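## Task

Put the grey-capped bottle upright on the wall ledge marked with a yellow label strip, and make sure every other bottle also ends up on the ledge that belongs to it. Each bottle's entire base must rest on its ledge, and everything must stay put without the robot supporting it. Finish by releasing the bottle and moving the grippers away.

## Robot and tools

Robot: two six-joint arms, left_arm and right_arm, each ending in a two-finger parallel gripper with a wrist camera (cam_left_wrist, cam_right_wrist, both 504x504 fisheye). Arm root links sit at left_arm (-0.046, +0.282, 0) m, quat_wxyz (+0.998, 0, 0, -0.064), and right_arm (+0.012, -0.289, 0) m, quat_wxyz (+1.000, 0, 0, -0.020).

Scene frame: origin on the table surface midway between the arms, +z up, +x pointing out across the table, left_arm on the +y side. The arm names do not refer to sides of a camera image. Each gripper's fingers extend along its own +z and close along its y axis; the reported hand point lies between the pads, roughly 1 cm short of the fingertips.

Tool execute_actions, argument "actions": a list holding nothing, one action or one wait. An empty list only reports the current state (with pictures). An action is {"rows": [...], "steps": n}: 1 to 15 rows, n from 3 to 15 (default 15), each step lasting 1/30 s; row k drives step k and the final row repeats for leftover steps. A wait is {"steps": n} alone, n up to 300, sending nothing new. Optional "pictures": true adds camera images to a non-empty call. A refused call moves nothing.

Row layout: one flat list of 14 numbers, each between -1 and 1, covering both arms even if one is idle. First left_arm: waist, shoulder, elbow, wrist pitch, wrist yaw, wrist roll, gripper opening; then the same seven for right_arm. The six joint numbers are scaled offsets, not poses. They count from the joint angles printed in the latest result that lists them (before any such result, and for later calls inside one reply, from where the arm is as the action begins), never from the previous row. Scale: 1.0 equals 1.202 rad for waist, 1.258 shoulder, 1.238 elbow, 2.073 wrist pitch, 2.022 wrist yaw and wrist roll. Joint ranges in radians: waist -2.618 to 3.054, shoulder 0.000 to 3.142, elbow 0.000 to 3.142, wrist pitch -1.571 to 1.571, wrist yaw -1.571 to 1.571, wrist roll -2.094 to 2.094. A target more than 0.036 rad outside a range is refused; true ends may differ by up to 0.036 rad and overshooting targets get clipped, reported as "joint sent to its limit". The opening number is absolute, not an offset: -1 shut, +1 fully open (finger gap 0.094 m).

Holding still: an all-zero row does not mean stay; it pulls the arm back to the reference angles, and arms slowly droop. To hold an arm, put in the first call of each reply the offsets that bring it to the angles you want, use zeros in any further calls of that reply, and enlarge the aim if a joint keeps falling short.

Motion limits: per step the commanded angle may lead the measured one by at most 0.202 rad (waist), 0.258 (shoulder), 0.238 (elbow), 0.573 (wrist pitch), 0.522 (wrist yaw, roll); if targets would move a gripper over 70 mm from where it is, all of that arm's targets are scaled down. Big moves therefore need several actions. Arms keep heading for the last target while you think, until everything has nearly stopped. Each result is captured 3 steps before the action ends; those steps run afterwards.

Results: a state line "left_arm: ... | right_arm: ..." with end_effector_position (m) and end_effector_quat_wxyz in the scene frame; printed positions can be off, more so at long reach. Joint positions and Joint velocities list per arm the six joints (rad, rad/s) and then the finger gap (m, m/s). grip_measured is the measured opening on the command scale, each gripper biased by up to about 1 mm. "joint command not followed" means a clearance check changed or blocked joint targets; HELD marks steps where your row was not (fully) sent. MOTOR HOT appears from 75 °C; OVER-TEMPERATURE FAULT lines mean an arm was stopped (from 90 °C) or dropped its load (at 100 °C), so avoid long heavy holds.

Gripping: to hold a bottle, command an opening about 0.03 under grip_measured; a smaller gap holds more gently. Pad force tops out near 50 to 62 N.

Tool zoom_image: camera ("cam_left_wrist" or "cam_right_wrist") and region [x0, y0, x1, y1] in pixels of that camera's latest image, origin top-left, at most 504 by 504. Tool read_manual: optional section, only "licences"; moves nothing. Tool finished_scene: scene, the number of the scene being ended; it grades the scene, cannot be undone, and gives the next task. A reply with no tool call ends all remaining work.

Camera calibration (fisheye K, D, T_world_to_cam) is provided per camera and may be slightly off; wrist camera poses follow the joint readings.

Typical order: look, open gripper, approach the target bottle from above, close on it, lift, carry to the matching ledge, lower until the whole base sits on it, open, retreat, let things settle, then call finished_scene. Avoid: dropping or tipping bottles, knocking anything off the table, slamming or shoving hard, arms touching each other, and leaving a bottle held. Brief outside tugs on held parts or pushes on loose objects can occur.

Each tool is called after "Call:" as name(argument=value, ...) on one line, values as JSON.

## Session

Call:
execute_actions(actions=[])

Scene clock: 0.00 s of 7800.00 s.
left_arm: end_effector_position=(+0.3326, +0.2266, +0.4045) grip_measured=+1.000 end_effector_quat_wxyz=(+0.703, +0.053, +0.707, -0.057) | right_arm: end_effector_position=(+0.3922, -0.3026, +0.4018) grip_measured=+1.000 end_effector_quat_wxyz=(+0.704, +0.009, +0.710, -0.019)
Joint positions: left_arm=[-0.015  1.05   1.043 -0.     0.012 -0.006  0.094] | right_arm=[ 0.003  1.04   1.031 -0.     0.004 -0.014  0.094]
Joint velocities: left_arm=[-0.007 -0.002 -0.002 -0.081 -0.022 -0.051  0.   ] | right_arm=[-0.002  0.002 -0.007  0.007 -0.066  0.007  0.   ]
Motor temperatures (°C, as the motors report them): left_arm=[28 26 26 28 27 29] | right_arm=[29 26 28 30 26 27]

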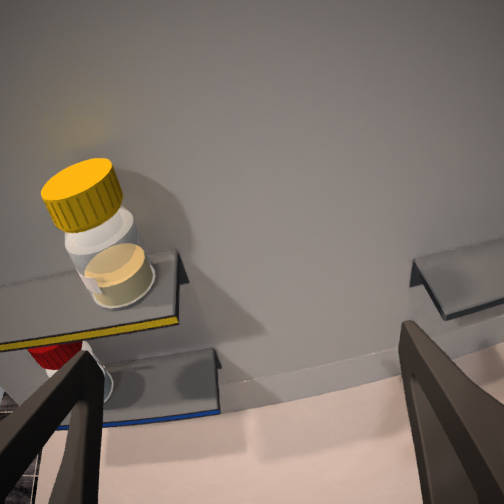

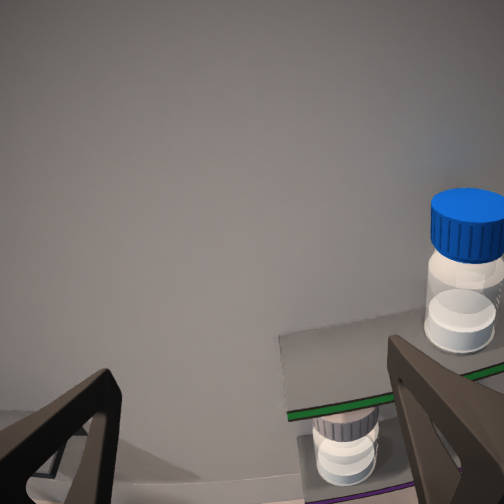

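Call:
execute_actions(actions=[{"rows":[[0.3,-0.1,0,0,0,0,1,-0.1,0,-0.15,0,0,0,1]],"steps":15}], pictures=true)

Scene clock: 0.50 s of 7800.00 s.
left_arm: end_effector_position=(+0.2940, +0.3583, +0.4423) grip_measured=+1.000 end_effector_quat_wxyz=(+0.740, -0.074, +0.664, +0.078) | right_arm: end_effector_position=(+0.3901, -0.3472, +0.2972) grip_measured=+1.000 end_effector_quat_wxyz=(+0.619, +0.056, +0.782, -0.054)
Joint positions: left_arm=[ 0.346  0.935  1.036  0.008  0.003 -0.005  0.094] | right_arm=[-0.114  1.049  0.835 -0.017  0.005 -0.014  0.094]
Joint velocities: left_arm=[ 0.017 -0.012  0.007 -0.037 -0.051  0.095  0.   ] | right_arm=[ 0.007 -0.007 -0.012  0.037 -0.081 -0.051  0.   ]
Motor temperatures (°C, as the motors report them): left_arm=[28 26 26 28 27 29] | right_arm=[29 26 28 30 26 27]
Steps of this call (steps 1 to 3: nothing new was sent; steps 4 to 15: the first 12 steps of this action). Readings (joint positions):
4: left_arm=[0.010 1.040 1.042 -0.002 0.030 -0.005] | right_arm=[-0.010 1.038 1.012 0.016 -0.005 -0.014]
5: left_arm=[0.066 1.024 1.037 -0.009 0.036 -0.005] | right_arm=[-0.038 1.032 0.980 0.034 -0.007 -0.014]
7: left_arm=[0.212 0.984 1.036 -0.012 0.030 -0.005] | right_arm=[-0.093 1.032 0.907 0.033 -0.001 -0.014]
11: left_arm=[0.346 0.937 1.036 0.007 0.001 -0.005] | right_arm=[-0.114 1.048 0.836 -0.017 0.005 -0.014]
15: the state above
camera_calibration (this result's frames):
cam_left_wrist: T_world_to_cam=[[0.230494, -0.961486, -0.149722, 0.338806], [-0.548234, -0.00119477, -0.836324, 0.568746], [0.803935, 0.274851, -0.527395, 0.0104541], [0, 0, 0, 1]] pos_world=[0.225309, 0.323563, 0.531896]
cam_right_wrist: T_world_to_cam=[[-0.148119, -0.975201, -0.164452, -0.229954], [-0.621728, 0.221138, -0.751367, 0.589059], [0.7691, -0.00904691, -0.639064, 0.0104309], [0, 0, 0, 1]] pos_world=[0.324152, -0.35442, 0.411449]

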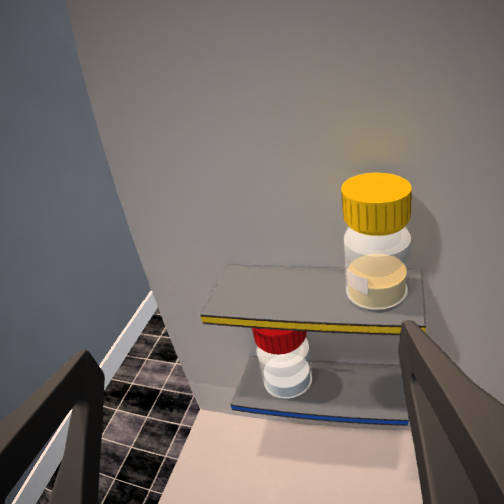

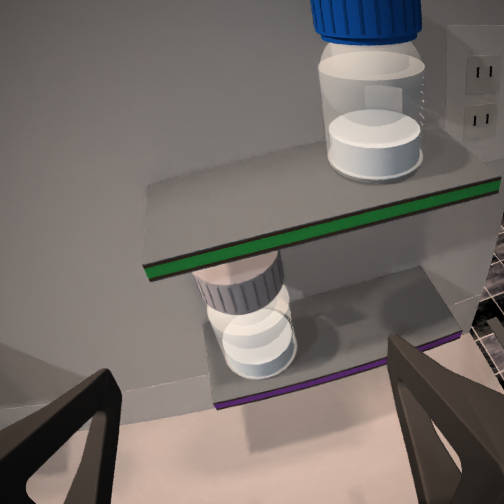

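Call:
execute_actions(actions=[{"rows":[[0,0,0,0,0,0,1,0.03,0.25,-0.285,0.45,0,0,1]],"steps":15}])

Call:
execute_actions(actions=[{"steps":20}], pictures=true)

Scene clock: 1.13 s of 7800.00 s.
left_arm: end_effector_position=(+0.2940, +0.3583, +0.4423) grip_measured=+1.000 end_effector_quat_wxyz=(+0.740, -0.074, +0.664, +0.078) | right_arm: end_effector_position=(+0.4186, -0.3398, +0.1661) grip_measured=+1.000 end_effector_quat_wxyz=(+0.633, +0.044, +0.772, -0.046)
Joint positions: left_arm=[ 0.346  0.935  1.036  0.008  0.003 -0.005  0.094] | right_arm=[-0.085  1.397  0.448  0.753  0.006 -0.014  0.094]
Joint velocities: left_arm=[ 0.002 -0.012 -0.022  0.081 -0.095 -0.022  0.   ] | right_arm=[ 0.017 -0.149 -0.012  0.974 -0.007 -0.066  0.   ]
Motor temperatures (°C, as the motors report them): left_arm=[28 26 26 28 27 29] | right_arm=[29 26 28 31 26 27]
Steps of this call (steps 1 to 3: the last 3 steps of your previous action; steps 4 to 7: the robot went on to your last target; steps 8 to 19: the first 12 steps of this action). Readings (joint positions):
8: left_arm=[0.346 0.935 1.036 0.008 0.003 -0.005] | right_arm=[-0.111 1.066 0.810 0.054 0.006 -0.014]
9: left_arm=[0.346 0.935 1.036 0.008 0.003 -0.005] | right_arm=[-0.106 1.102 0.776 0.169 0.006 -0.014]
11: left_arm=[0.346 0.935 1.036 0.008 0.003 -0.005] | right_arm=[-0.095 1.220 0.677 0.399 0.006 -0.014]
15: left_arm=[0.346 0.935 1.036 0.008 0.003 -0.005] | right_arm=[-0.085 1.394 0.473 0.633 0.006 -0.014]
19: the state above

Scene clock: 1.80 s of 7800.00 s.
left_arm: end_effector_position=(+0.2940, +0.3583, +0.4423) grip_measured=+1.000 end_effector_quat_wxyz=(+0.740, -0.074, +0.664, +0.078) | right_arm: end_effector_position=(+0.4220, -0.3402, +0.2052) grip_measured=+1.000 end_effector_quat_wxyz=(+0.690, +0.042, +0.721, -0.050)
Joint positions: left_arm=[ 0.346  0.935  1.036  0.008  0.003 -0.005  0.094] | right_arm=[-0.085  1.385  0.448  0.893  0.006 -0.014  0.094]
Joint velocities: left_arm=[ 0.002 -0.002 -0.002  0.081 -0.051  0.007  0.   ] | right_arm=[ 0.002 -0.002 -0.002  0.022  0.022 -0.037  0.   ]
Motor temperatures (°C, as the motors report them): left_arm=[28 26 26 28 27 29] | right_arm=[29 26 28 31 26 27]
Kept back: nothing.
Steps of this call (steps 1 to 3: the last 3 steps of your previous action; steps 4 to 20: the robot went on to your last target). Readings (joint positions):
1: left_arm=[0.346 0.935 1.036 0.008 0.003 -0.005] | right_arm=[-0.085 1.392 0.448 0.784 0.006 -0.014]
2: left_arm=[0.346 0.935 1.036 0.008 0.003 -0.005] | right_arm=[-0.085 1.389 0.448 0.810 0.006 -0.014]
4: left_arm=[0.346 0.935 1.036 0.008 0.003 -0.005] | right_arm=[-0.085 1.385 0.448 0.847 0.006 -0.014]
8: left_arm=[0.346 0.935 1.036 0.008 0.003 -0.005] | right_arm=[-0.085 1.385 0.448 0.878 0.006 -0.014]
20: the state above
camera_calibration (this result's frames):
cam_left_wrist: T_world_to_cam=[[0.230494, -0.961486, -0.149722, 0.338806], [-0.548234, -0.00119477, -0.836324, 0.568746], [0.803935, 0.274851, -0.527395, 0.0104541], [0, 0, 0, 1]] pos_world=[0.225309, 0.323563, 0.531896]
cam_right_wrist: T_world_to_cam=[[-0.0906906, -0.982764, -0.161088, -0.261041], [-0.478238, 0.18486, -0.858554, 0.48734], [0.873535, -0.000824555, -0.48676, -0.145318], [0, 0, 0, 1]] pos_world=[0.336331, -0.346751, 0.305622]

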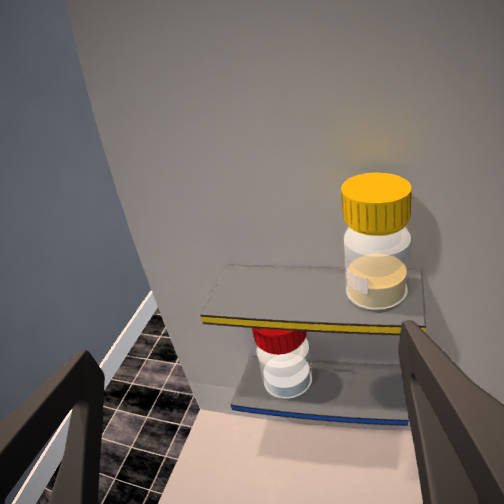

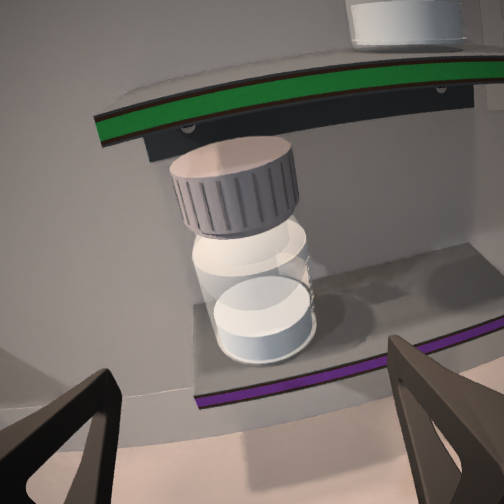

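Call:
execute_actions(actions=[{"rows":[[0,0,0,0,0,0,1,0.004,0.21,-0.048,0.285,0,0,1]],"steps":15}])

Call:
execute_actions(actions=[{"steps":20}], pictures=true)

Scene clock: 2.60 s of 7800.00 s.
left_arm: end_effector_position=(+0.2940, +0.3583, +0.4423) grip_measured=+1.000 end_effector_quat_wxyz=(+0.740, -0.074, +0.664, +0.078) | right_arm: end_effector_position=(+0.4288, -0.3411, +0.2018) grip_measured=+1.000 end_effector_quat_wxyz=(+0.755, +0.038, +0.652, -0.054)
Joint positions: left_arm=[ 0.346  0.935  1.036  0.008  0.003 -0.005  0.094] | right_arm=[-0.085  1.661  0.392  1.415  0.006 -0.014  0.094]
Joint velocities: left_arm=[ 0.007  0.002 -0.002  0.007  0.022 -0.022  0.   ] | right_arm=[-0.002 -0.002 -0.012  0.344 -0.037 -0.007  0.   ]
Motor temperatures (°C, as the motors report them): left_arm=[28 26 26 28 27 29] | right_arm=[29 26 28 31 26 27]
Steps of this call (steps 1 to 12: the robot went on to your last target; steps 13 to 24: the first 12 steps of this action). Readings (joint positions):
13: left_arm=[0.346 0.935 1.036 0.008 0.003 -0.005] | right_arm=[-0.085 1.422 0.439 0.980 0.006 -0.014]
14: left_arm=[0.346 0.935 1.036 0.008 0.003 -0.005] | right_arm=[-0.085 1.491 0.438 1.106 0.006 -0.014]
16: left_arm=[0.346 0.935 1.036 0.008 0.003 -0.005] | right_arm=[-0.085 1.607 0.428 1.237 0.006 -0.014]
20: left_arm=[0.346 0.935 1.036 0.008 0.003 -0.005] | right_arm=[-0.085 1.661 0.392 1.333 0.006 -0.014]
24: the state above

Scene clock: 3.27 s of 7800.00 s.
left_arm: end_effector_position=(+0.2940, +0.3583, +0.4423) grip_measured=+1.000 end_effector_quat_wxyz=(+0.740, -0.074, +0.664, +0.078) | right_arm: end_effector_position=(+0.4268, -0.3408, +0.2132) grip_measured=+1.000 end_effector_quat_wxyz=(+0.770, +0.037, +0.635, -0.055)
Joint positions: left_arm=[ 0.346  0.935  1.036  0.008  0.003 -0.005  0.094] | right_arm=[-0.085  1.661  0.392  1.461  0.006 -0.014  0.094]
Joint velocities: left_arm=[-0.002  0.002  0.002  0.066  0.007  0.022  0.   ] | right_arm=[-0.002  0.017  0.012 -0.037  0.007  0.11   0.   ]
Motor temperatures (°C, as the motors report them): left_arm=[28 26 26 29 27 29] | right_arm=[29 26 28 31 26 27]
Kept back: nothing.
Steps of this call (steps 1 to 3: the last 3 steps of your previous action; steps 4 to 20: the robot went on to your last target). Readings (joint positions):
1: left_arm=[0.346 0.935 1.036 0.008 0.003 -0.005] | right_arm=[-0.085 1.661 0.392 1.426 0.006 -0.014]
2: left_arm=[0.346 0.935 1.036 0.008 0.003 -0.005] | right_arm=[-0.085 1.661 0.392 1.434 0.006 -0.014]
4: left_arm=[0.346 0.935 1.036 0.008 0.003 -0.005] | right_arm=[-0.085 1.661 0.392 1.445 0.006 -0.014]
8: left_arm=[0.346 0.935 1.036 0.008 0.003 -0.005] | right_arm=[-0.085 1.661 0.392 1.456 0.006 -0.014]
20: the state above
camera_calibration (this result's frames):
cam_left_wrist: T_world_to_cam=[[0.230494, -0.961486, -0.149722, 0.338806], [-0.548234, -0.00119477, -0.836324, 0.568746], [0.803935, 0.274851, -0.527395, 0.0104541], [0, 0, 0, 1]] pos_world=[0.225309, 0.323563, 0.531896]
cam_right_wrist: T_world_to_cam=[[-0.0540588, -0.98734, -0.149121, -0.279665], [-0.264514, 0.158164, -0.951324, 0.416018], [0.962866, -0.0119828, -0.269715, -0.233876], [0, 0, 0, 1]] pos_world=[0.320116, -0.344726, 0.290984]

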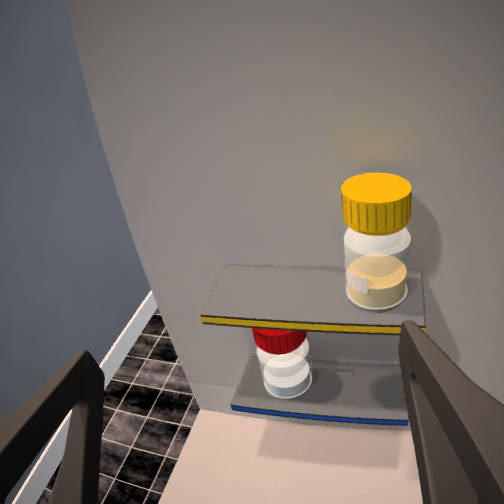

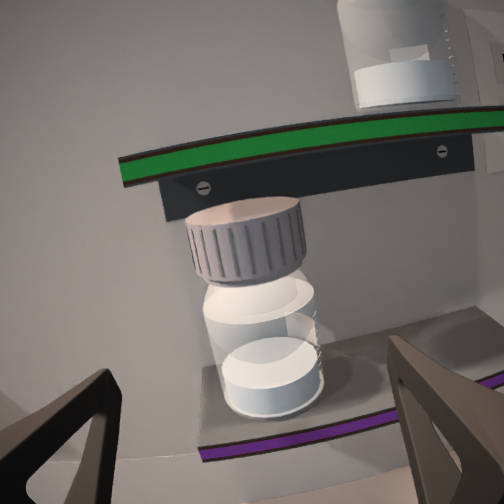

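Call:
execute_actions(actions=[{"rows":[[0,0,0,0,0,0,1,0,0.15,0.2,-0.03,0,0,1]],"steps":15}], pictures=true)

Scene clock: 3.73 s of 7800.00 s.
left_arm: end_effector_position=(+0.2940, +0.3583, +0.4423) grip_measured=+1.000 end_effector_quat_wxyz=(+0.740, -0.074, +0.664, +0.078) | right_arm: end_effector_position=(+0.4835, -0.3479, +0.2055) grip_measured=+1.000 end_effector_quat_wxyz=(+0.765, +0.038, +0.640, -0.055)
Joint positions: left_arm=[ 0.346  0.935  1.036  0.008  0.003 -0.005  0.094] | right_arm=[-0.085  1.849  0.616  1.411  0.006 -0.014  0.094]
Joint velocities: left_arm=[-0.002  0.002  0.007 -0.095 -0.007  0.037  0.   ] | right_arm=[-0.002 -0.012 -0.002 -0.037  0.007  0.022  0.   ]
Motor temperatures (°C, as the motors report them): left_arm=[28 26 26 29 27 29] | right_arm=[29 26 28 31 26 27]
Steps of this call (steps 1 to 2: the robot went on to your last target; steps 3 to 14: the first 12 steps of this action). Readings (joint positions):
3: left_arm=[0.346 0.935 1.036 0.008 0.003 -0.005] | right_arm=[-0.085 1.685 0.418 1.465 0.006 -0.014]
4: left_arm=[0.346 0.935 1.036 0.008 0.003 -0.005] | right_arm=[-0.085 1.738 0.483 1.462 0.006 -0.014]
6: left_arm=[0.346 0.935 1.036 0.008 0.003 -0.005] | right_arm=[-0.085 1.823 0.593 1.438 0.006 -0.014]
10: left_arm=[0.346 0.935 1.036 0.008 0.003 -0.005] | right_arm=[-0.085 1.849 0.616 1.411 0.006 -0.014]
14: the state above
camera_calibration (this result's frames):
cam_left_wrist: T_world_to_cam=[[0.230494, -0.961486, -0.149722, 0.338806], [-0.548234, -0.00119477, -0.836324, 0.568746], [0.803935, 0.274851, -0.527395, 0.0104541], [0, 0, 0, 1]] pos_world=[0.225309, 0.323563, 0.531896]
cam_right_wrist: T_world_to_cam=[[-0.0561541, -0.987078, -0.150076, -0.283432], [-0.277809, 0.159825, -0.947248, 0.431024], [0.958994, -0.0114992, -0.283195, -0.285796], [0, 0, 0, 1]] pos_world=[0.377904, -0.351944, 0.284814]

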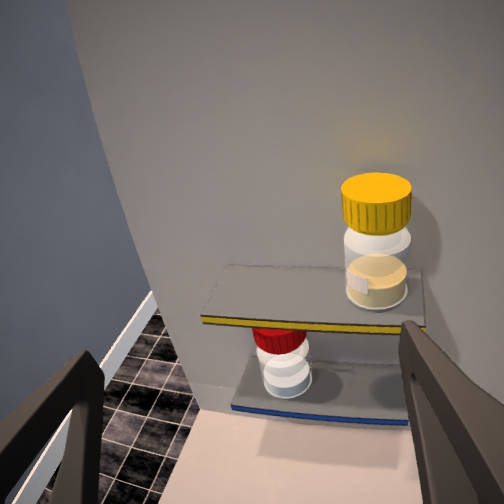

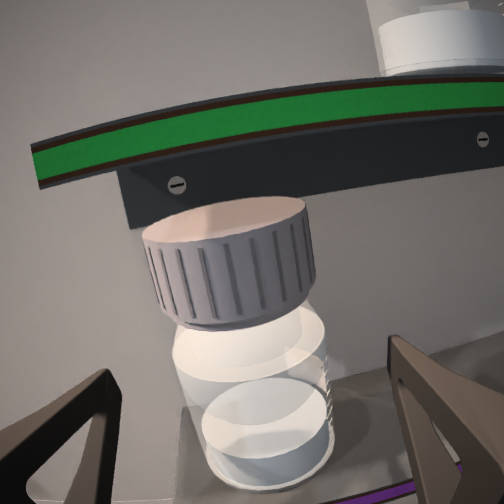

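Call:
execute_actions(actions=[{"rows":[[0,0,0,0,0,0,1,0,0.1,0.13,-0.02,0,0,1]],"steps":12}])

Call:
execute_actions(actions=[{"rows":[[0,0,0,0,0,0,1,0,0,0,0.015,0,0,-1]],"steps":15}], pictures=true)

Scene clock: 4.17 s of 7800.00 s.
left_arm: end_effector_position=(+0.2940, +0.3583, +0.4423) grip_measured=+1.000 end_effector_quat_wxyz=(+0.740, -0.074, +0.664, +0.078) | right_arm: end_effector_position=(+0.5171, -0.3521, +0.1891) grip_measured=+1.000 end_effector_quat_wxyz=(+0.757, +0.038, +0.650, -0.054)
Joint positions: left_arm=[ 0.346  0.935  1.036  0.008  0.003 -0.005  0.094] | right_arm=[-0.085  1.974  0.749  1.378  0.006 -0.014  0.094]
Joint velocities: left_arm=[ 0.007 -0.007  0.002  0.007  0.022  0.007  0.   ] | right_arm=[-0.012 -0.007  0.002 -0.022 -0.051 -0.022  0.   ]
Motor temperatures (°C, as the motors report them): left_arm=[28 26 26 29 27 29] | right_arm=[29 26 28 31 26 27]
Steps of this call (steps 1 to 3: the last 3 steps of your previous action; step 4: the robot went on to your last target; steps 5 to 13: the first 9 steps of this action). Readings (joint positions):
5: left_arm=[0.346 0.935 1.036 0.008 0.003 -0.005] | right_arm=[-0.085 1.864 0.634 1.413 0.006 -0.014]
6: left_arm=[0.346 0.935 1.036 0.008 0.003 -0.005] | right_arm=[-0.085 1.897 0.676 1.412 0.006 -0.014]
8: left_arm=[0.346 0.935 1.036 0.008 0.003 -0.005] | right_arm=[-0.085 1.952 0.739 1.400 0.006 -0.014]
12: left_arm=[0.346 0.935 1.036 0.008 0.003 -0.005] | right_arm=[-0.085 1.974 0.749 1.379 0.006 -0.014]
13: the state above

Scene clock: 4.67 s of 7800.00 s.
left_arm: end_effector_position=(+0.2940, +0.3583, +0.4423) grip_measured=+1.000 end_effector_quat_wxyz=(+0.740, -0.074, +0.664, +0.078) | right_arm: end_effector_position=(+0.5169, -0.3517, +0.1906) grip_measured=+0.169 end_effector_quat_wxyz=(+0.759, +0.038, +0.648, -0.054)
Joint positions: left_arm=[ 0.346  0.935  1.036  0.008  0.003 -0.005  0.094] | right_arm=[-0.085  1.974  0.749  1.384  0.004 -0.013  0.055]
Joint velocities: left_arm=[-0.007  0.002 -0.007 -0.066  0.007  0.007  0.   ] | right_arm=[-0.007 -0.002 -0.002  0.007  0.007  0.081  0.001]
Motor temperatures (°C, as the motors report them): left_arm=[28 26 26 29 27 29] | right_arm=[29 26 29 32 26 27]
Steps of this call (steps 1 to 3: the last 3 steps of your previous action; steps 4 to 15: the first 12 steps of this action, its rows measured from where the robot was after step 3). Readings (joint positions):
3: left_arm=[0.346 0.935 1.036 0.008 0.003 -0.005] | right_arm=[-0.085 1.974 0.749 1.378 0.006 -0.014]
4: left_arm=[0.346 0.935 1.036 0.008 0.003 -0.005] | right_arm=[-0.085 1.974 0.749 1.378 0.006 -0.014]
5: left_arm=[0.346 0.935 1.036 0.008 0.003 -0.005] | right_arm=[-0.085 1.974 0.749 1.380 0.006 -0.014]
7: left_arm=[0.346 0.935 1.036 0.008 0.003 -0.005] | right_arm=[-0.085 1.974 0.749 1.383 0.004 -0.013]
11: left_arm=[0.346 0.935 1.036 0.008 0.003 -0.005] | right_arm=[-0.085 1.974 0.749 1.384 0.004 -0.013]
15: the state above
camera_calibration (this result's frames):
cam_left_wrist: T_world_to_cam=[[0.230494, -0.961486, -0.149722, 0.338806], [-0.548234, -0.00119477, -0.836324, 0.568746], [0.803935, 0.274851, -0.527395, 0.0104541], [0, 0, 0, 1]] pos_world=[0.225309, 0.323563, 0.531896]
cam_right_wrist: T_world_to_cam=[[-0.0571344, -0.986756, -0.151814, -0.28662], [-0.296664, 0.161973, -0.941146, 0.436107], [0.953271, -0.00873414, -0.30199, -0.314531], [0, 0, 0, 1]] pos_world=[0.412835, -0.356209, 0.271942]

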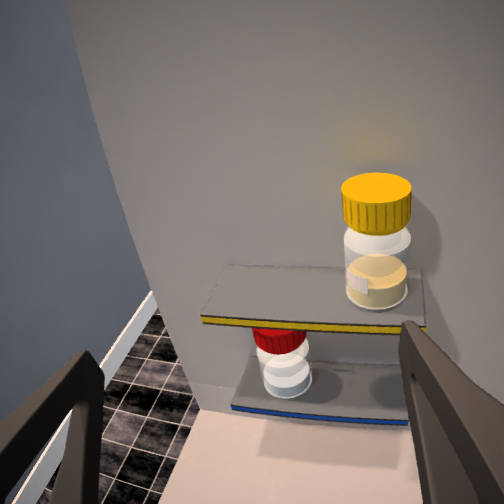

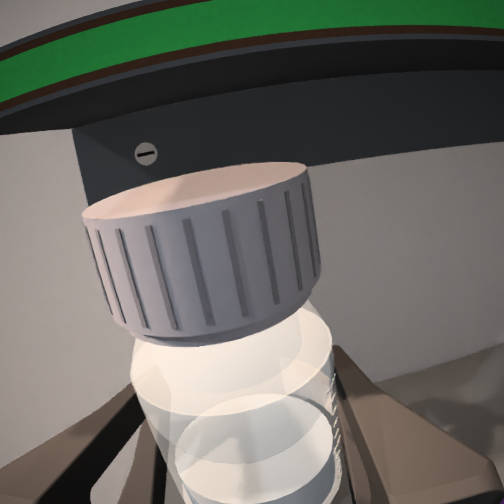

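Call:
execute_actions(actions=[{"rows":[[0,-0.03,-0.01,0.02,0,0,1,0,0,0,0,0,0,-1],[0,0,0,0,0,0,1,0,-0.1,-0.105,0.025,0,0,-1],[0,0,0,0,0,0,1,0,-0.18,-0.2,0.04,0,0,-1],[0,0,0,0,0,0,1,0,-0.26,-0.29,0.05,0,0,-1]],"steps":15}])

Call:
execute_actions(actions=[{"rows":[[-0.4,0.03,-0.07,0.012,0,0,1,0,-0.39,0.19,-0.35,0,0,-1]],"steps":15}])

Call:
execute_actions(actions=[{"rows":[[-0.2,0,0,0,0,0,1,0.76,0,0,0,0,0,-1]],"steps":15}])

Call:
execute_actions(actions=[{"steps":30}], pictures=true)

Scene clock: 6.03 s of 7800.00 s.
left_arm: end_effector_position=(+0.2938, +0.3583, +0.4433) grip_measured=+1.000 end_effector_quat_wxyz=(+0.742, -0.073, +0.662, +0.079) | right_arm: end_effector_position=(+0.4283, -0.3407, +0.2039) grip_measured=+0.169 end_effector_quat_wxyz=(+0.759, +0.038, +0.648, -0.054)
Joint positions: left_arm=[ 0.346  0.935  1.035  0.014  0.003 -0.005  0.094] | right_arm=[-0.085  1.666  0.391  1.435  0.004 -0.013  0.055]
Joint velocities: left_arm=[ 0.002  0.007 -0.007 -0.007 -0.081  0.022  0.   ] | right_arm=[-0.002 -0.012 -0.007 -0.022  0.007 -0.007  0.   ]
Motor temperatures (°C, as the motors report them): left_arm=[28 26 26 29 27 29] | right_arm=[29 26 29 32 26 27]
Steps of this call (steps 1 to 3: the last 3 steps of your previous action; steps 4 to 15: the robot went on to your last target; steps 16 to 29: nothing new was sent; steps 30 to 41: the first 12 steps of this action). Readings (joint positions):
30: left_arm=[0.346 0.935 1.035 0.012 0.003 -0.005] | right_arm=[-0.085 1.974 0.749 1.384 0.004 -0.013]
31: left_arm=[0.346 0.935 1.035 0.013 0.003 -0.005] | right_arm=[-0.085 1.962 0.735 1.384 0.004 -0.013]
33: left_arm=[0.346 0.935 1.035 0.014 0.003 -0.005] | right_arm=[-0.085 1.855 0.606 1.385 0.004 -0.013]
37: left_arm=[0.346 0.935 1.035 0.014 0.003 -0.005] | right_arm=[-0.085 1.670 0.395 1.428 0.004 -0.013]
41: the state above

Scene clock: 6.53 s of 7800.00 s.
left_arm: end_effector_position=(+0.3083, +0.1859, +0.3914) grip_measured=+1.000 end_effector_quat_wxyz=(+0.702, +0.094, +0.699, -0.099) | right_arm: end_effector_position=(+0.4066, -0.3379, +0.3448) grip_measured=+0.169 end_effector_quat_wxyz=(+0.788, +0.036, +0.613, -0.056)
Joint positions: left_arm=[-0.136  0.974  0.945  0.035  0.011 -0.006  0.094] | right_arm=[-0.085  1.168  0.614  0.804  0.004 -0.013  0.055]
Joint velocities: left_arm=[-0.012 -0.007  0.007 -0.022  0.037  0.051  0.   ] | right_arm=[ 0.002 -0.007  0.007 -0.755  0.007 -0.007  0.001]
Motor temperatures (°C, as the motors report them): left_arm=[28 26 27 29 27 29] | right_arm=[29 26 29 32 26 27]
Steps of this call (steps 1 to 3: the last 3 steps of your previous action; steps 4 to 15: the first 12 steps of this action, its rows measured from where the robot was after step 3). Readings (joint positions):
3: left_arm=[0.346 0.935 1.035 0.014 0.003 -0.005] | right_arm=[-0.085 1.666 0.391 1.435 0.004 -0.013]
4: left_arm=[0.317 0.935 1.024 0.027 -0.015 -0.006] | right_arm=[-0.085 1.633 0.412 1.351 0.004 -0.013]
5: left_arm=[0.253 0.935 1.008 0.041 -0.021 -0.006] | right_arm=[-0.085 1.575 0.455 1.188 0.004 -0.013]
7: left_arm=[0.105 0.947 0.976 0.045 -0.016 -0.006] | right_arm=[-0.085 1.444 0.536 0.964 0.004 -0.013]
11: left_arm=[-0.120 0.974 0.947 0.031 0.008 -0.006] | right_arm=[-0.085 1.207 0.598 0.833 0.004 -0.013]
15: the state above

Scene clock: 7.03 s of 7800.00 s.
left_arm: end_effector_position=(+0.2743, +0.1029, +0.3915) grip_measured=+1.000 end_effector_quat_wxyz=(+0.685, +0.180, +0.682, -0.185) | right_arm: end_effector_position=(+0.3241, -0.0306, +0.3136) grip_measured=+0.169 end_effector_quat_wxyz=(+0.709, -0.225, +0.621, +0.248)
Joint positions: left_arm=[-0.378  0.974  0.945  0.035  0.017 -0.006  0.094] | right_arm=[ 0.733  1.181  0.614  0.695  0.008 -0.013  0.055]
Joint velocities: left_arm=[ 0.007  0.002 -0.007  0.022  0.022 -0.051  0.   ] | right_arm=[ 1.912 -0.017  0.002  0.051 -0.242 -0.051 -0.002]
Motor temperatures (°C, as the motors report them): left_arm=[28 26 27 29 27 29] | right_arm=[29 26 29 32 26 27]
Steps of this call (steps 1 to 3: the last 3 steps of your previous action; steps 4 to 15: the first 12 steps of this action, its rows measured from where the robot was after step 3). Readings (joint positions):
3: left_arm=[-0.136 0.974 0.945 0.035 0.011 -0.006] | right_arm=[-0.085 1.175 0.614 0.736 0.004 -0.013]
4: left_arm=[-0.164 0.974 0.945 0.035 -0.008 -0.006] | right_arm=[-0.058 1.176 0.614 0.723 0.028 -0.013]
5: left_arm=[-0.226 0.974 0.945 0.035 -0.014 -0.006] | right_arm=[-0.004 1.178 0.614 0.714 0.045 -0.013]
7: left_arm=[-0.341 0.974 0.945 0.035 0.005 -0.006] | right_arm=[0.139 1.180 0.614 0.704 0.039 -0.013]
11: left_arm=[-0.378 0.974 0.945 0.035 0.017 -0.006] | right_arm=[0.438 1.181 0.614 0.696 0.021 -0.013]
15: the state above

Scene clock: 8.03 s of 7800.00 s.
left_arm: end_effector_position=(+0.2743, +0.1029, +0.3915) grip_measured=+1.000 end_effector_quat_wxyz=(+0.685, +0.180, +0.682, -0.185) | right_arm: end_effector_position=(+0.2941, +0.0019, +0.3136) grip_measured=+0.169 end_effector_quat_wxyz=(+0.694, -0.261, +0.606, +0.288)
Joint positions: left_arm=[-0.378  0.974  0.945  0.035  0.017 -0.006  0.094] | right_arm=[ 0.837  1.181  0.614  0.695 -0.003 -0.013  0.055]
Joint velocities: left_arm=[-0.002 -0.002 -0.007  0.037 -0.007  0.022  0.   ] | right_arm=[-0.007  0.007  0.002  0.022 -0.037 -0.037  0.   ]
Motor temperatures (°C, as the motors report them): left_arm=[28 26 27 30 27 29] | right_arm=[29 26 29 33 26 27]
Kept back: nothing.
Steps of this call (steps 1 to 3: the last 3 steps of your previous action; steps 4 to 30: the robot went on to your last target). Readings (joint positions):
1: left_arm=[-0.378 0.974 0.945 0.035 0.017 -0.006] | right_arm=[0.787 1.181 0.614 0.695 -0.004 -0.013]
2: left_arm=[-0.378 0.974 0.945 0.035 0.017 -0.006] | right_arm=[0.823 1.181 0.614 0.695 -0.018 -0.013]
4: left_arm=[-0.378 0.974 0.945 0.035 0.017 -0.006] | right_arm=[0.842 1.181 0.614 0.695 -0.027 -0.013]
8: left_arm=[-0.378 0.974 0.945 0.035 0.017 -0.006] | right_arm=[0.837 1.181 0.614 0.695 -0.012 -0.013]
30: the state above
All arms were judged still, so your last target was given up. Only a new action makes them travel on or press farther. Fingers that are still opening or closing keep moving.
camera_calibration (this result's frames):
cam_left_wrist: T_world_to_cam=[[-0.489933, -0.858839, -0.149537, 0.277133], [-0.478427, 0.408287, -0.777438, 0.430838], [0.728748, -0.30935, -0.610925, 0.183126], [0, 0, 0, 1]] pos_world=[0.208448, 0.118757, 0.488268]
cam_right_wrist: T_world_to_cam=[[0.752719, -0.640268, -0.153203, -0.17014], [-0.32686, -0.161454, -0.93118, 0.434909], [0.571469, 0.750992, -0.330807, 0.0579491], [0, 0, 0, 1]] pos_world=[0.237106, -0.0822371, 0.398082]

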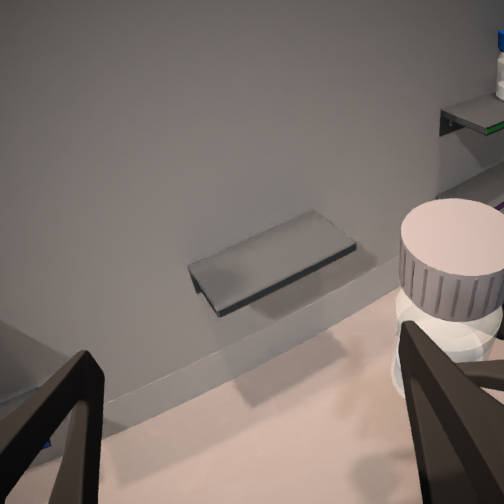

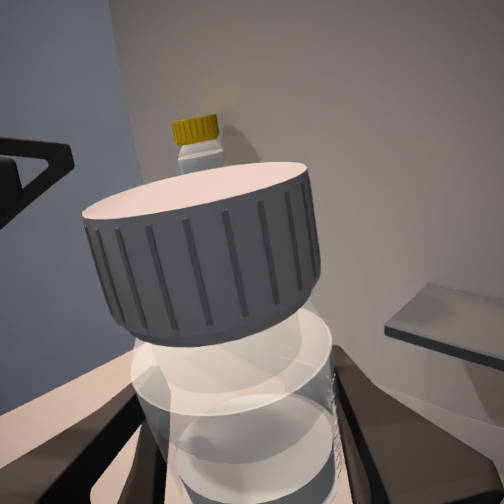

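Call:
execute_actions(actions=[{"rows":[[-0.2,0,0,0,0,0,1,0,0,0,0.015,0,0,-1],[-0.2,0,0,0,0,0,1,0,0,0,0.015,0,0,-1],[-0.2,0,0,0,0,0,1,0,0,0,0.015,0,0,-1],[-0.2,0,0,0,0,0,1,0,0,0,0.015,0,0,-1],[-0.2,0,0,0,0,0,1,0,0,0,0.015,0,0,-1],[-0.2,0,0,0,0,0,1,0,0,0,0.015,0,0,-1],[-0.2,0.15,0.08,0.04,0,0,1,0,0,0,0.015,0,0,-1]],"steps":15}], pictures=true)

Scene clock: 10.10 s of 7800.00 s.
left_arm: end_effector_position=(+0.2549, -0.0010, +0.3843) grip_measured=+1.000 end_effector_quat_wxyz=(+0.647, +0.266, +0.663, -0.266) | right_arm: end_effector_position=(+0.2941, +0.0019, +0.3133) grip_measured=+0.169 end_effector_quat_wxyz=(+0.693, -0.261, +0.607, +0.288)
Joint positions: left_arm=[-0.62   1.157  1.033  0.104  0.023 -0.007  0.094] | right_arm=[ 0.837  1.181  0.614  0.694 -0.003 -0.013  0.055]
Joint velocities: left_arm=[ 0.007  0.379 -0.002 -0.095 -0.051  0.051  0.   ] | right_arm=[-0.002  0.012 -0.002 -0.037  0.037 -0.022  0.   ]
Motor temperatures (°C, as the motors report them): left_arm=[28 26 27 30 27 29] | right_arm=[29 26 29 33 26 27]
Steps of this call (steps 1 to 50: nothing new was sent; steps 51 to 62: the first 12 steps of this action). Readings (joint positions):
51: left_arm=[-0.406 0.974 0.945 0.035 -0.002 -0.007] | right_arm=[0.837 1.181 0.614 0.695 -0.003 -0.013]
52: left_arm=[-0.469 0.974 0.945 0.035 -0.009 -0.007] | right_arm=[0.837 1.181 0.614 0.695 -0.003 -0.013]
54: left_arm=[-0.583 0.974 0.945 0.035 0.011 -0.007] | right_arm=[0.837 1.181 0.614 0.695 -0.003 -0.013]
58: left_arm=[-0.620 1.038 0.990 0.057 0.023 -0.007] | right_arm=[0.837 1.181 0.614 0.694 -0.003 -0.013]
62: the state above
camera_calibration (this result's frames):
cam_left_wrist: T_world_to_cam=[[-0.689574, -0.708882, -0.148236, 0.227876], [-0.378667, 0.527396, -0.760569, 0.426545], [0.617333, -0.468336, -0.632109, 0.197147], [0, 0, 0, 1]] pos_world=[0.196951, 0.0289103, 0.482815]
cam_right_wrist: T_world_to_cam=[[0.752596, -0.640393, -0.153281, -0.170125], [-0.327604, -0.162216, -0.930785, 0.434755], [0.571204, 0.750721, -0.331879, 0.0582362], [0, 0, 0, 1]] pos_world=[0.237199, -0.0821421, 0.397914]

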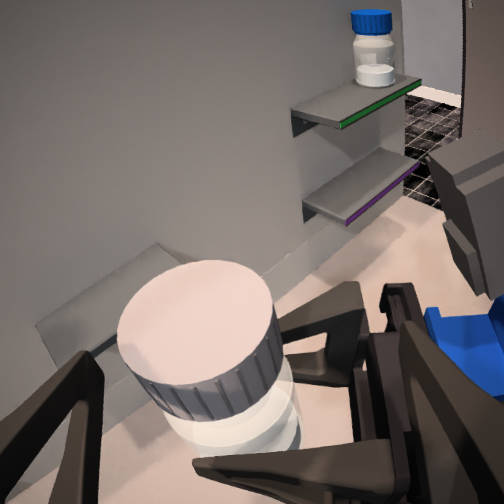

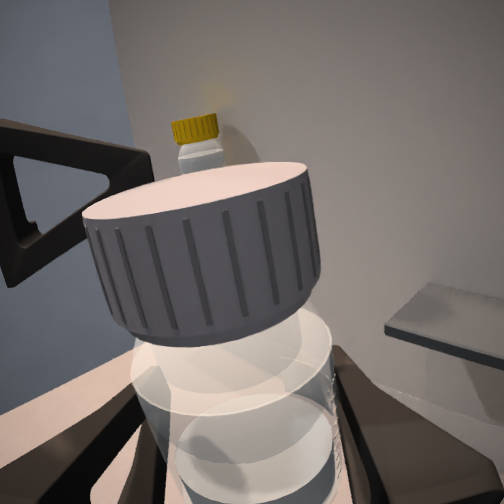

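Call:
execute_actions(actions=[{"rows":[[0.05,0,0,0,0,0,1,0,0,0,0.01,0,0,-1],[0.05,0,0,0,0,0,1,0,0,0,0.01,0,0,-1],[0.05,0,0,0,0,0,1,0,0,0,0.01,0,0,-1],[0.05,0.1,0.07,0.01,0,0,1,0,0,0,0.01,0,0,-1]],"steps":15}], pictures=true)

Scene clock: 10.60 s of 7800.00 s.
left_arm: end_effector_position=(+0.2940, -0.0037, +0.3742) grip_measured=+1.000 end_effector_quat_wxyz=(+0.644, +0.252, +0.680, -0.244) | right_arm: end_effector_position=(+0.2944, +0.0022, +0.3106) grip_measured=+0.169 end_effector_quat_wxyz=(+0.690, -0.263, +0.611, +0.286)
Joint positions: left_arm=[-0.564  1.279  1.102  0.125  0.025 -0.007  0.094] | right_arm=[ 0.837  1.181  0.614  0.683 -0.003 -0.013  0.055]
Joint velocities: left_arm=[ 0.007 -0.027  0.007  0.007  0.007 -0.066  0.   ] | right_arm=[-0.012 -0.022 -0.017 -0.007 -0.037  0.007  0.   ]
Motor temperatures (°C, as the motors report them): left_arm=[28 26 27 30 27 29] | right_arm=[29 26 29 33 26 27]
Steps of this call (steps 1 to 3: the last 3 steps of your previous action; steps 4 to 15: the first 12 steps of this action). Readings (joint positions):
4: left_arm=[-0.614 1.170 1.033 0.104 0.027 -0.007] | right_arm=[0.837 1.181 0.614 0.693 -0.003 -0.013]
5: left_arm=[-0.600 1.170 1.033 0.106 0.028 -0.007] | right_arm=[0.837 1.181 0.614 0.692 -0.003 -0.013]
7: left_arm=[-0.573 1.182 1.043 0.104 0.027 -0.007] | right_arm=[0.837 1.181 0.614 0.688 -0.003 -0.013]
11: left_arm=[-0.564 1.265 1.102 0.128 0.025 -0.007] | right_arm=[0.837 1.181 0.614 0.684 -0.003 -0.013]
15: the state above
camera_calibration (this result's frames):
cam_left_wrist: T_world_to_cam=[[-0.653788, -0.742199, -0.147313, 0.240402], [-0.424986, 0.521249, -0.740058, 0.441092], [0.626057, -0.421236, -0.656211, 0.172053], [0, 0, 0, 1]] pos_world=[0.236915, 0.0209823, 0.474751]
cam_right_wrist: T_world_to_cam=[[0.751408, -0.641609, -0.154023, -0.169984], [-0.334786, -0.169566, -0.926912, 0.433255], [0.568598, 0.748054, -0.342215, 0.061003], [0, 0, 0, 1]] pos_world=[0.238088, -0.0812314, 0.396284]

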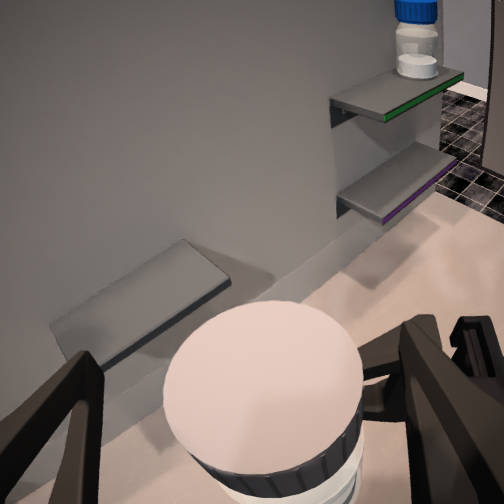

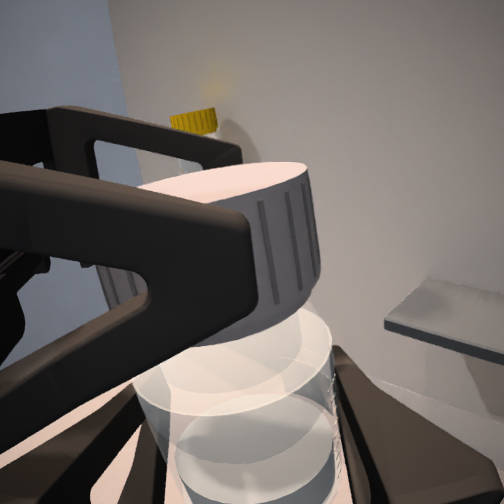

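Good; lower slightly and close.

Call:
execute_actions(actions=[{"rows":[[0,0,0,-0.015,0,0,1,0,0,0,0.01,0,0,-1],[0,0,0,-0.015,0,0,1,0,0,0,0.01,0,0,-1],[0,0,0,-0.015,0,0,1,0,0,0,0.01,0,0,-1],[0,0,0,-0.015,0,0,1,0,0,0,0.01,0,0,-1],[0,0,0,-0.015,0,0,-1,0,0,0,0.01,0,0,-1]],"steps":15}])

Call:
execute_actions(actions=[{"rows":[[0,0,0,0.01,0,0,-1,0,0,0,0,0,0,1],[0,0,0,0.01,0,0,-1,0,0,0,0,0,0,1],[0,0,0,0.01,0,0,-1,0,0,0,0,0,0,1],[0,0,0,0.01,0,0,-1,0,0,0,0,0,0,1],[0,0,0,0.01,0,0,-1,0,0,0,0,0,0,1],[0,0,0,0.01,0,0,-1,0,0,0,0,0,0,1],[0,0,0,0.01,0,0,-1,0,0,0,0,0,0,1],[0,0,0,0.01,0,0,-1,0,-0.25,-0.2,-0.03,0,0,1]],"steps":15}])

Call:
execute_actions(actions=[{"rows":[[0,0,0,0.01,0,0,-1,-0.5,-0.1,-0.05,0,0,0,1]],"steps":15}], pictures=true)

Scene clock: 11.23 s of 7800.00 s.
left_arm: end_effector_position=(+0.2907, -0.0071, +0.3698) grip_measured=+0.117 end_effector_quat_wxyz=(+0.636, +0.261, +0.683, -0.246) | right_arm: end_effector_position=(+0.2944, +0.0032, +0.3056) grip_measured=+0.169 end_effector_quat_wxyz=(+0.683, -0.267, +0.617, +0.285)
Joint positions: left_arm=[-0.571  1.279  1.102  0.107  0.036 -0.003  0.052] | right_arm=[ 0.837  1.182  0.614  0.665 -0.007 -0.013  0.055]
Joint velocities: left_arm=[ 0.007 -0.002  0.007 -0.007 -0.037  0.022 -0.   ] | right_arm=[ 0.012  0.002 -0.007 -0.022 -0.051  0.037  0.   ]
Motor temperatures (°C, as the motors report them): left_arm=[28 26 27 30 27 29] | right_arm=[29 26 29 34 26 27]
Steps of this call (steps 1 to 3: the last 3 steps of your previous action; steps 4 to 7: the robot went on to your last target; steps 8 to 19: the first 12 steps of this action). Readings (joint positions):
8: left_arm=[-0.564 1.279 1.102 0.125 0.025 -0.007] | right_arm=[0.837 1.181 0.614 0.681 -0.003 -0.013]
9: left_arm=[-0.564 1.279 1.102 0.122 0.025 -0.007] | right_arm=[0.837 1.181 0.614 0.680 -0.003 -0.013]
11: left_arm=[-0.564 1.279 1.102 0.118 0.025 -0.007] | right_arm=[0.837 1.181 0.614 0.677 -0.003 -0.013]
15: left_arm=[-0.570 1.279 1.102 0.112 0.038 -0.003] | right_arm=[0.837 1.182 0.614 0.670 -0.006 -0.013]
19: the state above

Scene clock: 11.73 s of 7800.00 s.
left_arm: end_effector_position=(+0.2906, -0.0070, +0.3681) grip_measured=+0.117 end_effector_quat_wxyz=(+0.633, +0.262, +0.686, -0.246) | right_arm: end_effector_position=(+0.2513, -0.0408, +0.2812) grip_measured=+1.000 end_effector_quat_wxyz=(+0.686, -0.266, +0.613, +0.286)
Joint positions: left_arm=[-0.571  1.279  1.102  0.1    0.036 -0.003  0.052] | right_arm=[ 0.837  0.896  0.375  0.627 -0.007 -0.013  0.094]
Joint velocities: left_arm=[ 0.007 -0.007  0.002 -0.007 -0.007 -0.022  0.   ] | right_arm=[ 0.002 -0.672 -0.398 -0.183 -0.051 -0.022  0.   ]
Motor temperatures (°C, as the motors report them): left_arm=[28 26 27 30 27 29] | right_arm=[29 26 29 34 26 27]
Steps of this call (steps 1 to 3: the last 3 steps of your previous action; steps 4 to 15: the first 12 steps of this action, its rows measured from where the robot was after step 3). Readings (joint positions):
3: left_arm=[-0.571 1.279 1.102 0.107 0.036 -0.003] | right_arm=[0.837 1.182 0.614 0.665 -0.007 -0.013]
4: left_arm=[-0.571 1.279 1.102 0.107 0.036 -0.003] | right_arm=[0.837 1.182 0.614 0.663 -0.007 -0.013]
5: left_arm=[-0.571 1.279 1.102 0.106 0.036 -0.003] | right_arm=[0.837 1.182 0.614 0.663 -0.007 -0.013]
7: left_arm=[-0.571 1.279 1.102 0.102 0.036 -0.003] | right_arm=[0.837 1.182 0.614 0.663 -0.007 -0.013]
11: left_arm=[-0.571 1.279 1.102 0.100 0.036 -0.003] | right_arm=[0.837 1.152 0.584 0.663 -0.007 -0.013]
15: the state above

Scene clock: 12.23 s of 7800.00 s.
left_arm: end_effector_position=(+0.2905, -0.0069, +0.3665) grip_measured=+0.117 end_effector_quat_wxyz=(+0.631, +0.262, +0.688, -0.245) | right_arm: end_effector_position=(+0.3289, -0.2241, +0.2899) grip_measured=+1.000 end_effector_quat_wxyz=(+0.759, -0.068, +0.644, +0.070)
Joint positions: left_arm=[-0.571  1.279  1.102  0.094  0.036 -0.003  0.052] | right_arm=[ 0.241  0.776  0.32   0.619  0.004 -0.014  0.094]
Joint velocities: left_arm=[-0.002 -0.017 -0.012 -0.081  0.095  0.037  0.   ] | right_arm=[-0.012 -0.027  0.002  0.022 -0.051 -0.066  0.   ]
Motor temperatures (°C, as the motors report them): left_arm=[28 26 27 31 27 29] | right_arm=[29 26 29 34 26 27]
Steps of this call (steps 1 to 3: the last 3 steps of your previous action; steps 4 to 15: the first 12 steps of this action, its rows measured from where the robot was after step 3). Readings (joint positions):
3: left_arm=[-0.571 1.279 1.102 0.100 0.036 -0.003] | right_arm=[0.837 0.881 0.368 0.623 -0.007 -0.013]
4: left_arm=[-0.571 1.279 1.102 0.099 0.036 -0.003] | right_arm=[0.806 0.869 0.362 0.620 -0.026 -0.014]
5: left_arm=[-0.571 1.279 1.102 0.099 0.036 -0.003] | right_arm=[0.738 0.840 0.345 0.619 -0.029 -0.014]
7: left_arm=[-0.571 1.279 1.102 0.097 0.036 -0.003] | right_arm=[0.586 0.791 0.322 0.619 -0.021 -0.014]
11: left_arm=[-0.571 1.279 1.102 0.094 0.036 -0.003] | right_arm=[0.300 0.776 0.320 0.619 -0.007 -0.014]
15: the state above
camera_calibration (this result's frames):
cam_left_wrist: T_world_to_cam=[[-0.669805, -0.727251, -0.149891, 0.240318], [-0.431349, 0.545398, -0.718665, 0.42972], [0.6044, -0.41671, -0.679009, 0.182473], [0, 0, 0, 1]] pos_world=[0.236039, 0.0164416, 0.468747]
cam_right_wrist: T_world_to_cam=[[0.261892, -0.953185, -0.151166, -0.253922], [-0.328932, 0.059096, -0.942503, 0.44113], [0.907313, 0.296557, -0.298056, -0.0218709], [0, 0, 0, 1]] pos_world=[0.231446, -0.261618, 0.370863]

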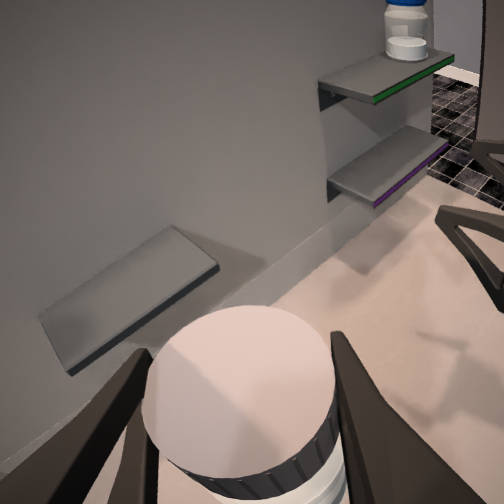

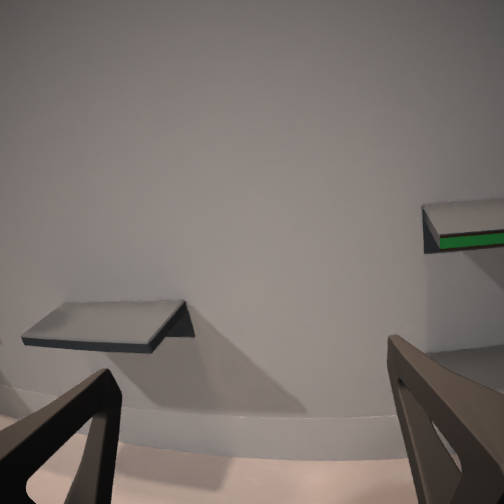

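Call:
execute_actions(actions=[{"rows":[[0,0.055,0.2,-0.09,0,0,-1,0,0,0,0,0,0,1]],"steps":12}])

Call:
execute_actions(actions=[{"rows":[[0.777,0,0,0.02,-0.015,0,-1,0,0,0,0,0,0,1]],"steps":15}])

Call:
execute_actions(actions=[{"steps":25}], pictures=true)

Scene clock: 12.70 s of 7800.00 s.
left_arm: end_effector_position=(+0.3013, -0.0160, +0.4078) grip_measured=+0.117 end_effector_quat_wxyz=(+0.629, +0.263, +0.690, -0.244) | right_arm: end_effector_position=(+0.3288, -0.2237, +0.2899) grip_measured=+1.000 end_effector_quat_wxyz=(+0.759, -0.069, +0.644, +0.071)
Joint positions: left_arm=[-0.571  1.356  1.331 -0.066  0.036 -0.003  0.052] | right_arm=[ 0.241  0.776  0.32   0.619  0.002 -0.014  0.094]
Joint velocities: left_arm=[-0.007 -0.007  0.007 -0.212  0.007  0.007 -0.001] | right_arm=[ 0.007 -0.002  0.002 -0.051 -0.051 -0.066  0.   ]
Motor temperatures (°C, as the motors report them): left_arm=[28 26 27 31 27 29] | right_arm=[29 26 29 34 26 27]
Steps of this call (steps 1 to 3: the last 3 steps of your previous action; steps 4 to 5: the robot went on to your last target; steps 6 to 14: the first 9 steps of this action). Readings (joint positions):
6: left_arm=[-0.571 1.290 1.136 0.045 0.036 -0.003] | right_arm=[0.241 0.776 0.320 0.619 0.002 -0.014]
7: left_arm=[-0.571 1.317 1.198 -0.014 0.036 -0.003] | right_arm=[0.241 0.776 0.320 0.619 0.002 -0.014]
9: left_arm=[-0.571 1.353 1.285 -0.046 0.036 -0.003] | right_arm=[0.241 0.776 0.320 0.619 0.002 -0.014]
13: left_arm=[-0.571 1.356 1.330 -0.062 0.036 -0.003] | right_arm=[0.241 0.776 0.320 0.619 0.002 -0.014]
14: the state above

Scene clock: 13.20 s of 7800.00 s.
left_arm: end_effector_position=(+0.4109, +0.2749, +0.3994) grip_measured=+0.118 end_effector_quat_wxyz=(+0.661, +0.011, +0.750, -0.013) | right_arm: end_effector_position=(+0.3288, -0.2237, +0.2899) grip_measured=+1.000 end_effector_quat_wxyz=(+0.759, -0.069, +0.644, +0.071)
Joint positions: left_arm=[ 0.119  1.356  1.331 -0.1    0.025 -0.003  0.053] | right_arm=[ 0.241  0.776  0.32   0.619  0.002 -0.014  0.094]
Joint velocities: left_arm=[ 1.858 -0.022 -0.002  0.007 -0.051  0.007 -0.   ] | right_arm=[-0.002  0.007 -0.002 -0.051  0.037 -0.037  0.   ]
Motor temperatures (°C, as the motors report them): left_arm=[28 26 27 31 27 29] | right_arm=[29 26 29 34 26 27]
Steps of this call (steps 1 to 3: the last 3 steps of your previous action; steps 4 to 15: the first 12 steps of this action, its rows measured from where the robot was after step 3). Readings (joint positions):
3: left_arm=[-0.571 1.356 1.331 -0.096 0.036 -0.003] | right_arm=[0.241 0.776 0.320 0.619 0.002 -0.014]
4: left_arm=[-0.551 1.356 1.331 -0.100 0.051 -0.003] | right_arm=[0.241 0.776 0.320 0.619 0.002 -0.014]
5: left_arm=[-0.513 1.356 1.331 -0.100 0.064 -0.003] | right_arm=[0.241 0.776 0.320 0.619 0.002 -0.014]
7: left_arm=[-0.400 1.356 1.331 -0.100 0.059 -0.003] | right_arm=[0.241 0.776 0.320 0.619 0.002 -0.014]
11: left_arm=[-0.144 1.356 1.331 -0.100 0.038 -0.003] | right_arm=[0.241 0.776 0.320 0.619 0.002 -0.014]
15: the state above

Scene clock: 14.03 s of 7800.00 s.
left_arm: end_effector_position=(+0.3973, +0.3931, +0.3994) grip_measured=+0.118 end_effector_quat_wxyz=(+0.657, -0.093, +0.744, +0.080) | right_arm: end_effector_position=(+0.3288, -0.2237, +0.2899) grip_measured=+1.000 end_effector_quat_wxyz=(+0.759, -0.069, +0.644, +0.071)
Joint positions: left_arm=[ 0.369  1.356  1.331 -0.1   -0.004 -0.003  0.053] | right_arm=[ 0.241  0.776  0.32   0.619  0.002 -0.014  0.094]
Joint velocities: left_arm=[-0.002 -0.007  0.007 -0.051 -0.022  0.051  0.   ] | right_arm=[-0.002 -0.017 -0.007 -0.022  0.007  0.022  0.   ]
Motor temperatures (°C, as the motors report them): left_arm=[28 26 27 31 27 29] | right_arm=[29 26 29 34 26 27]
Kept back: nothing.
Steps of this call (steps 1 to 3: the last 3 steps of your previous action; steps 4 to 25: the robot went on to your last target). Readings (joint positions):
1: left_arm=[0.186 1.356 1.331 -0.100 0.023 -0.003] | right_arm=[0.241 0.776 0.320 0.619 0.002 -0.014]
2: left_arm=[0.252 1.356 1.331 -0.100 0.020 -0.003] | right_arm=[0.241 0.776 0.320 0.619 0.002 -0.014]
4: left_arm=[0.354 1.356 1.331 -0.100 -0.004 -0.003] | right_arm=[0.241 0.776 0.320 0.619 0.002 -0.014]
8: left_arm=[0.385 1.356 1.331 -0.100 -0.023 -0.003] | right_arm=[0.241 0.776 0.320 0.619 0.002 -0.014]
25: the state above
camera_calibration (this result's frames):
cam_left_wrist: T_world_to_cam=[[0.224135, -0.962498, -0.152844, 0.346184], [-0.722037, -0.0586696, -0.689362, 0.622483], [0.654542, 0.264869, -0.708109, 0.0306996], [0, 0, 0, 1]] pos_world=[0.35177, 0.361591, 0.503767]
cam_right_wrist: T_world_to_cam=[[0.264056, -0.952646, -0.150799, -0.254217], [-0.328994, 0.05801, -0.942549, 0.440871], [0.906663, 0.298497, -0.298097, -0.0212571], [0, 0, 0, 1]] pos_world=[0.231444, -0.261408, 0.37087]

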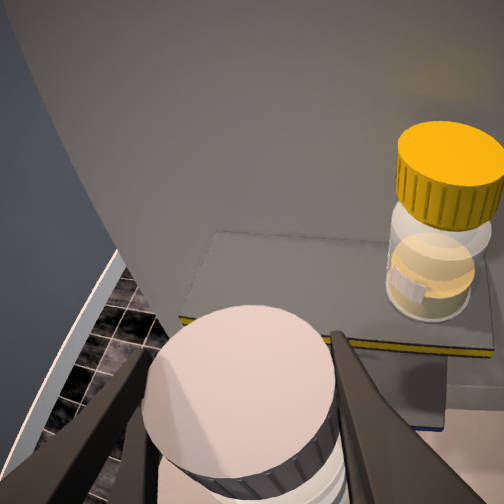

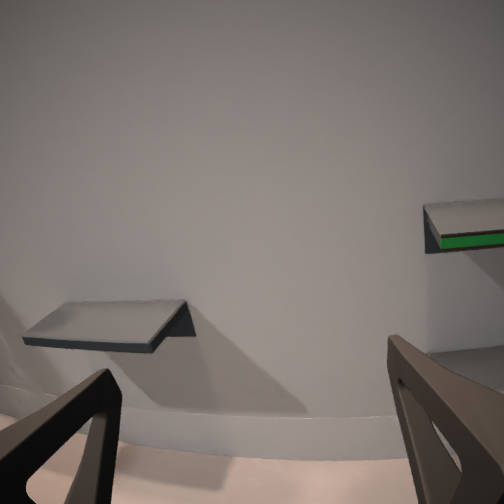

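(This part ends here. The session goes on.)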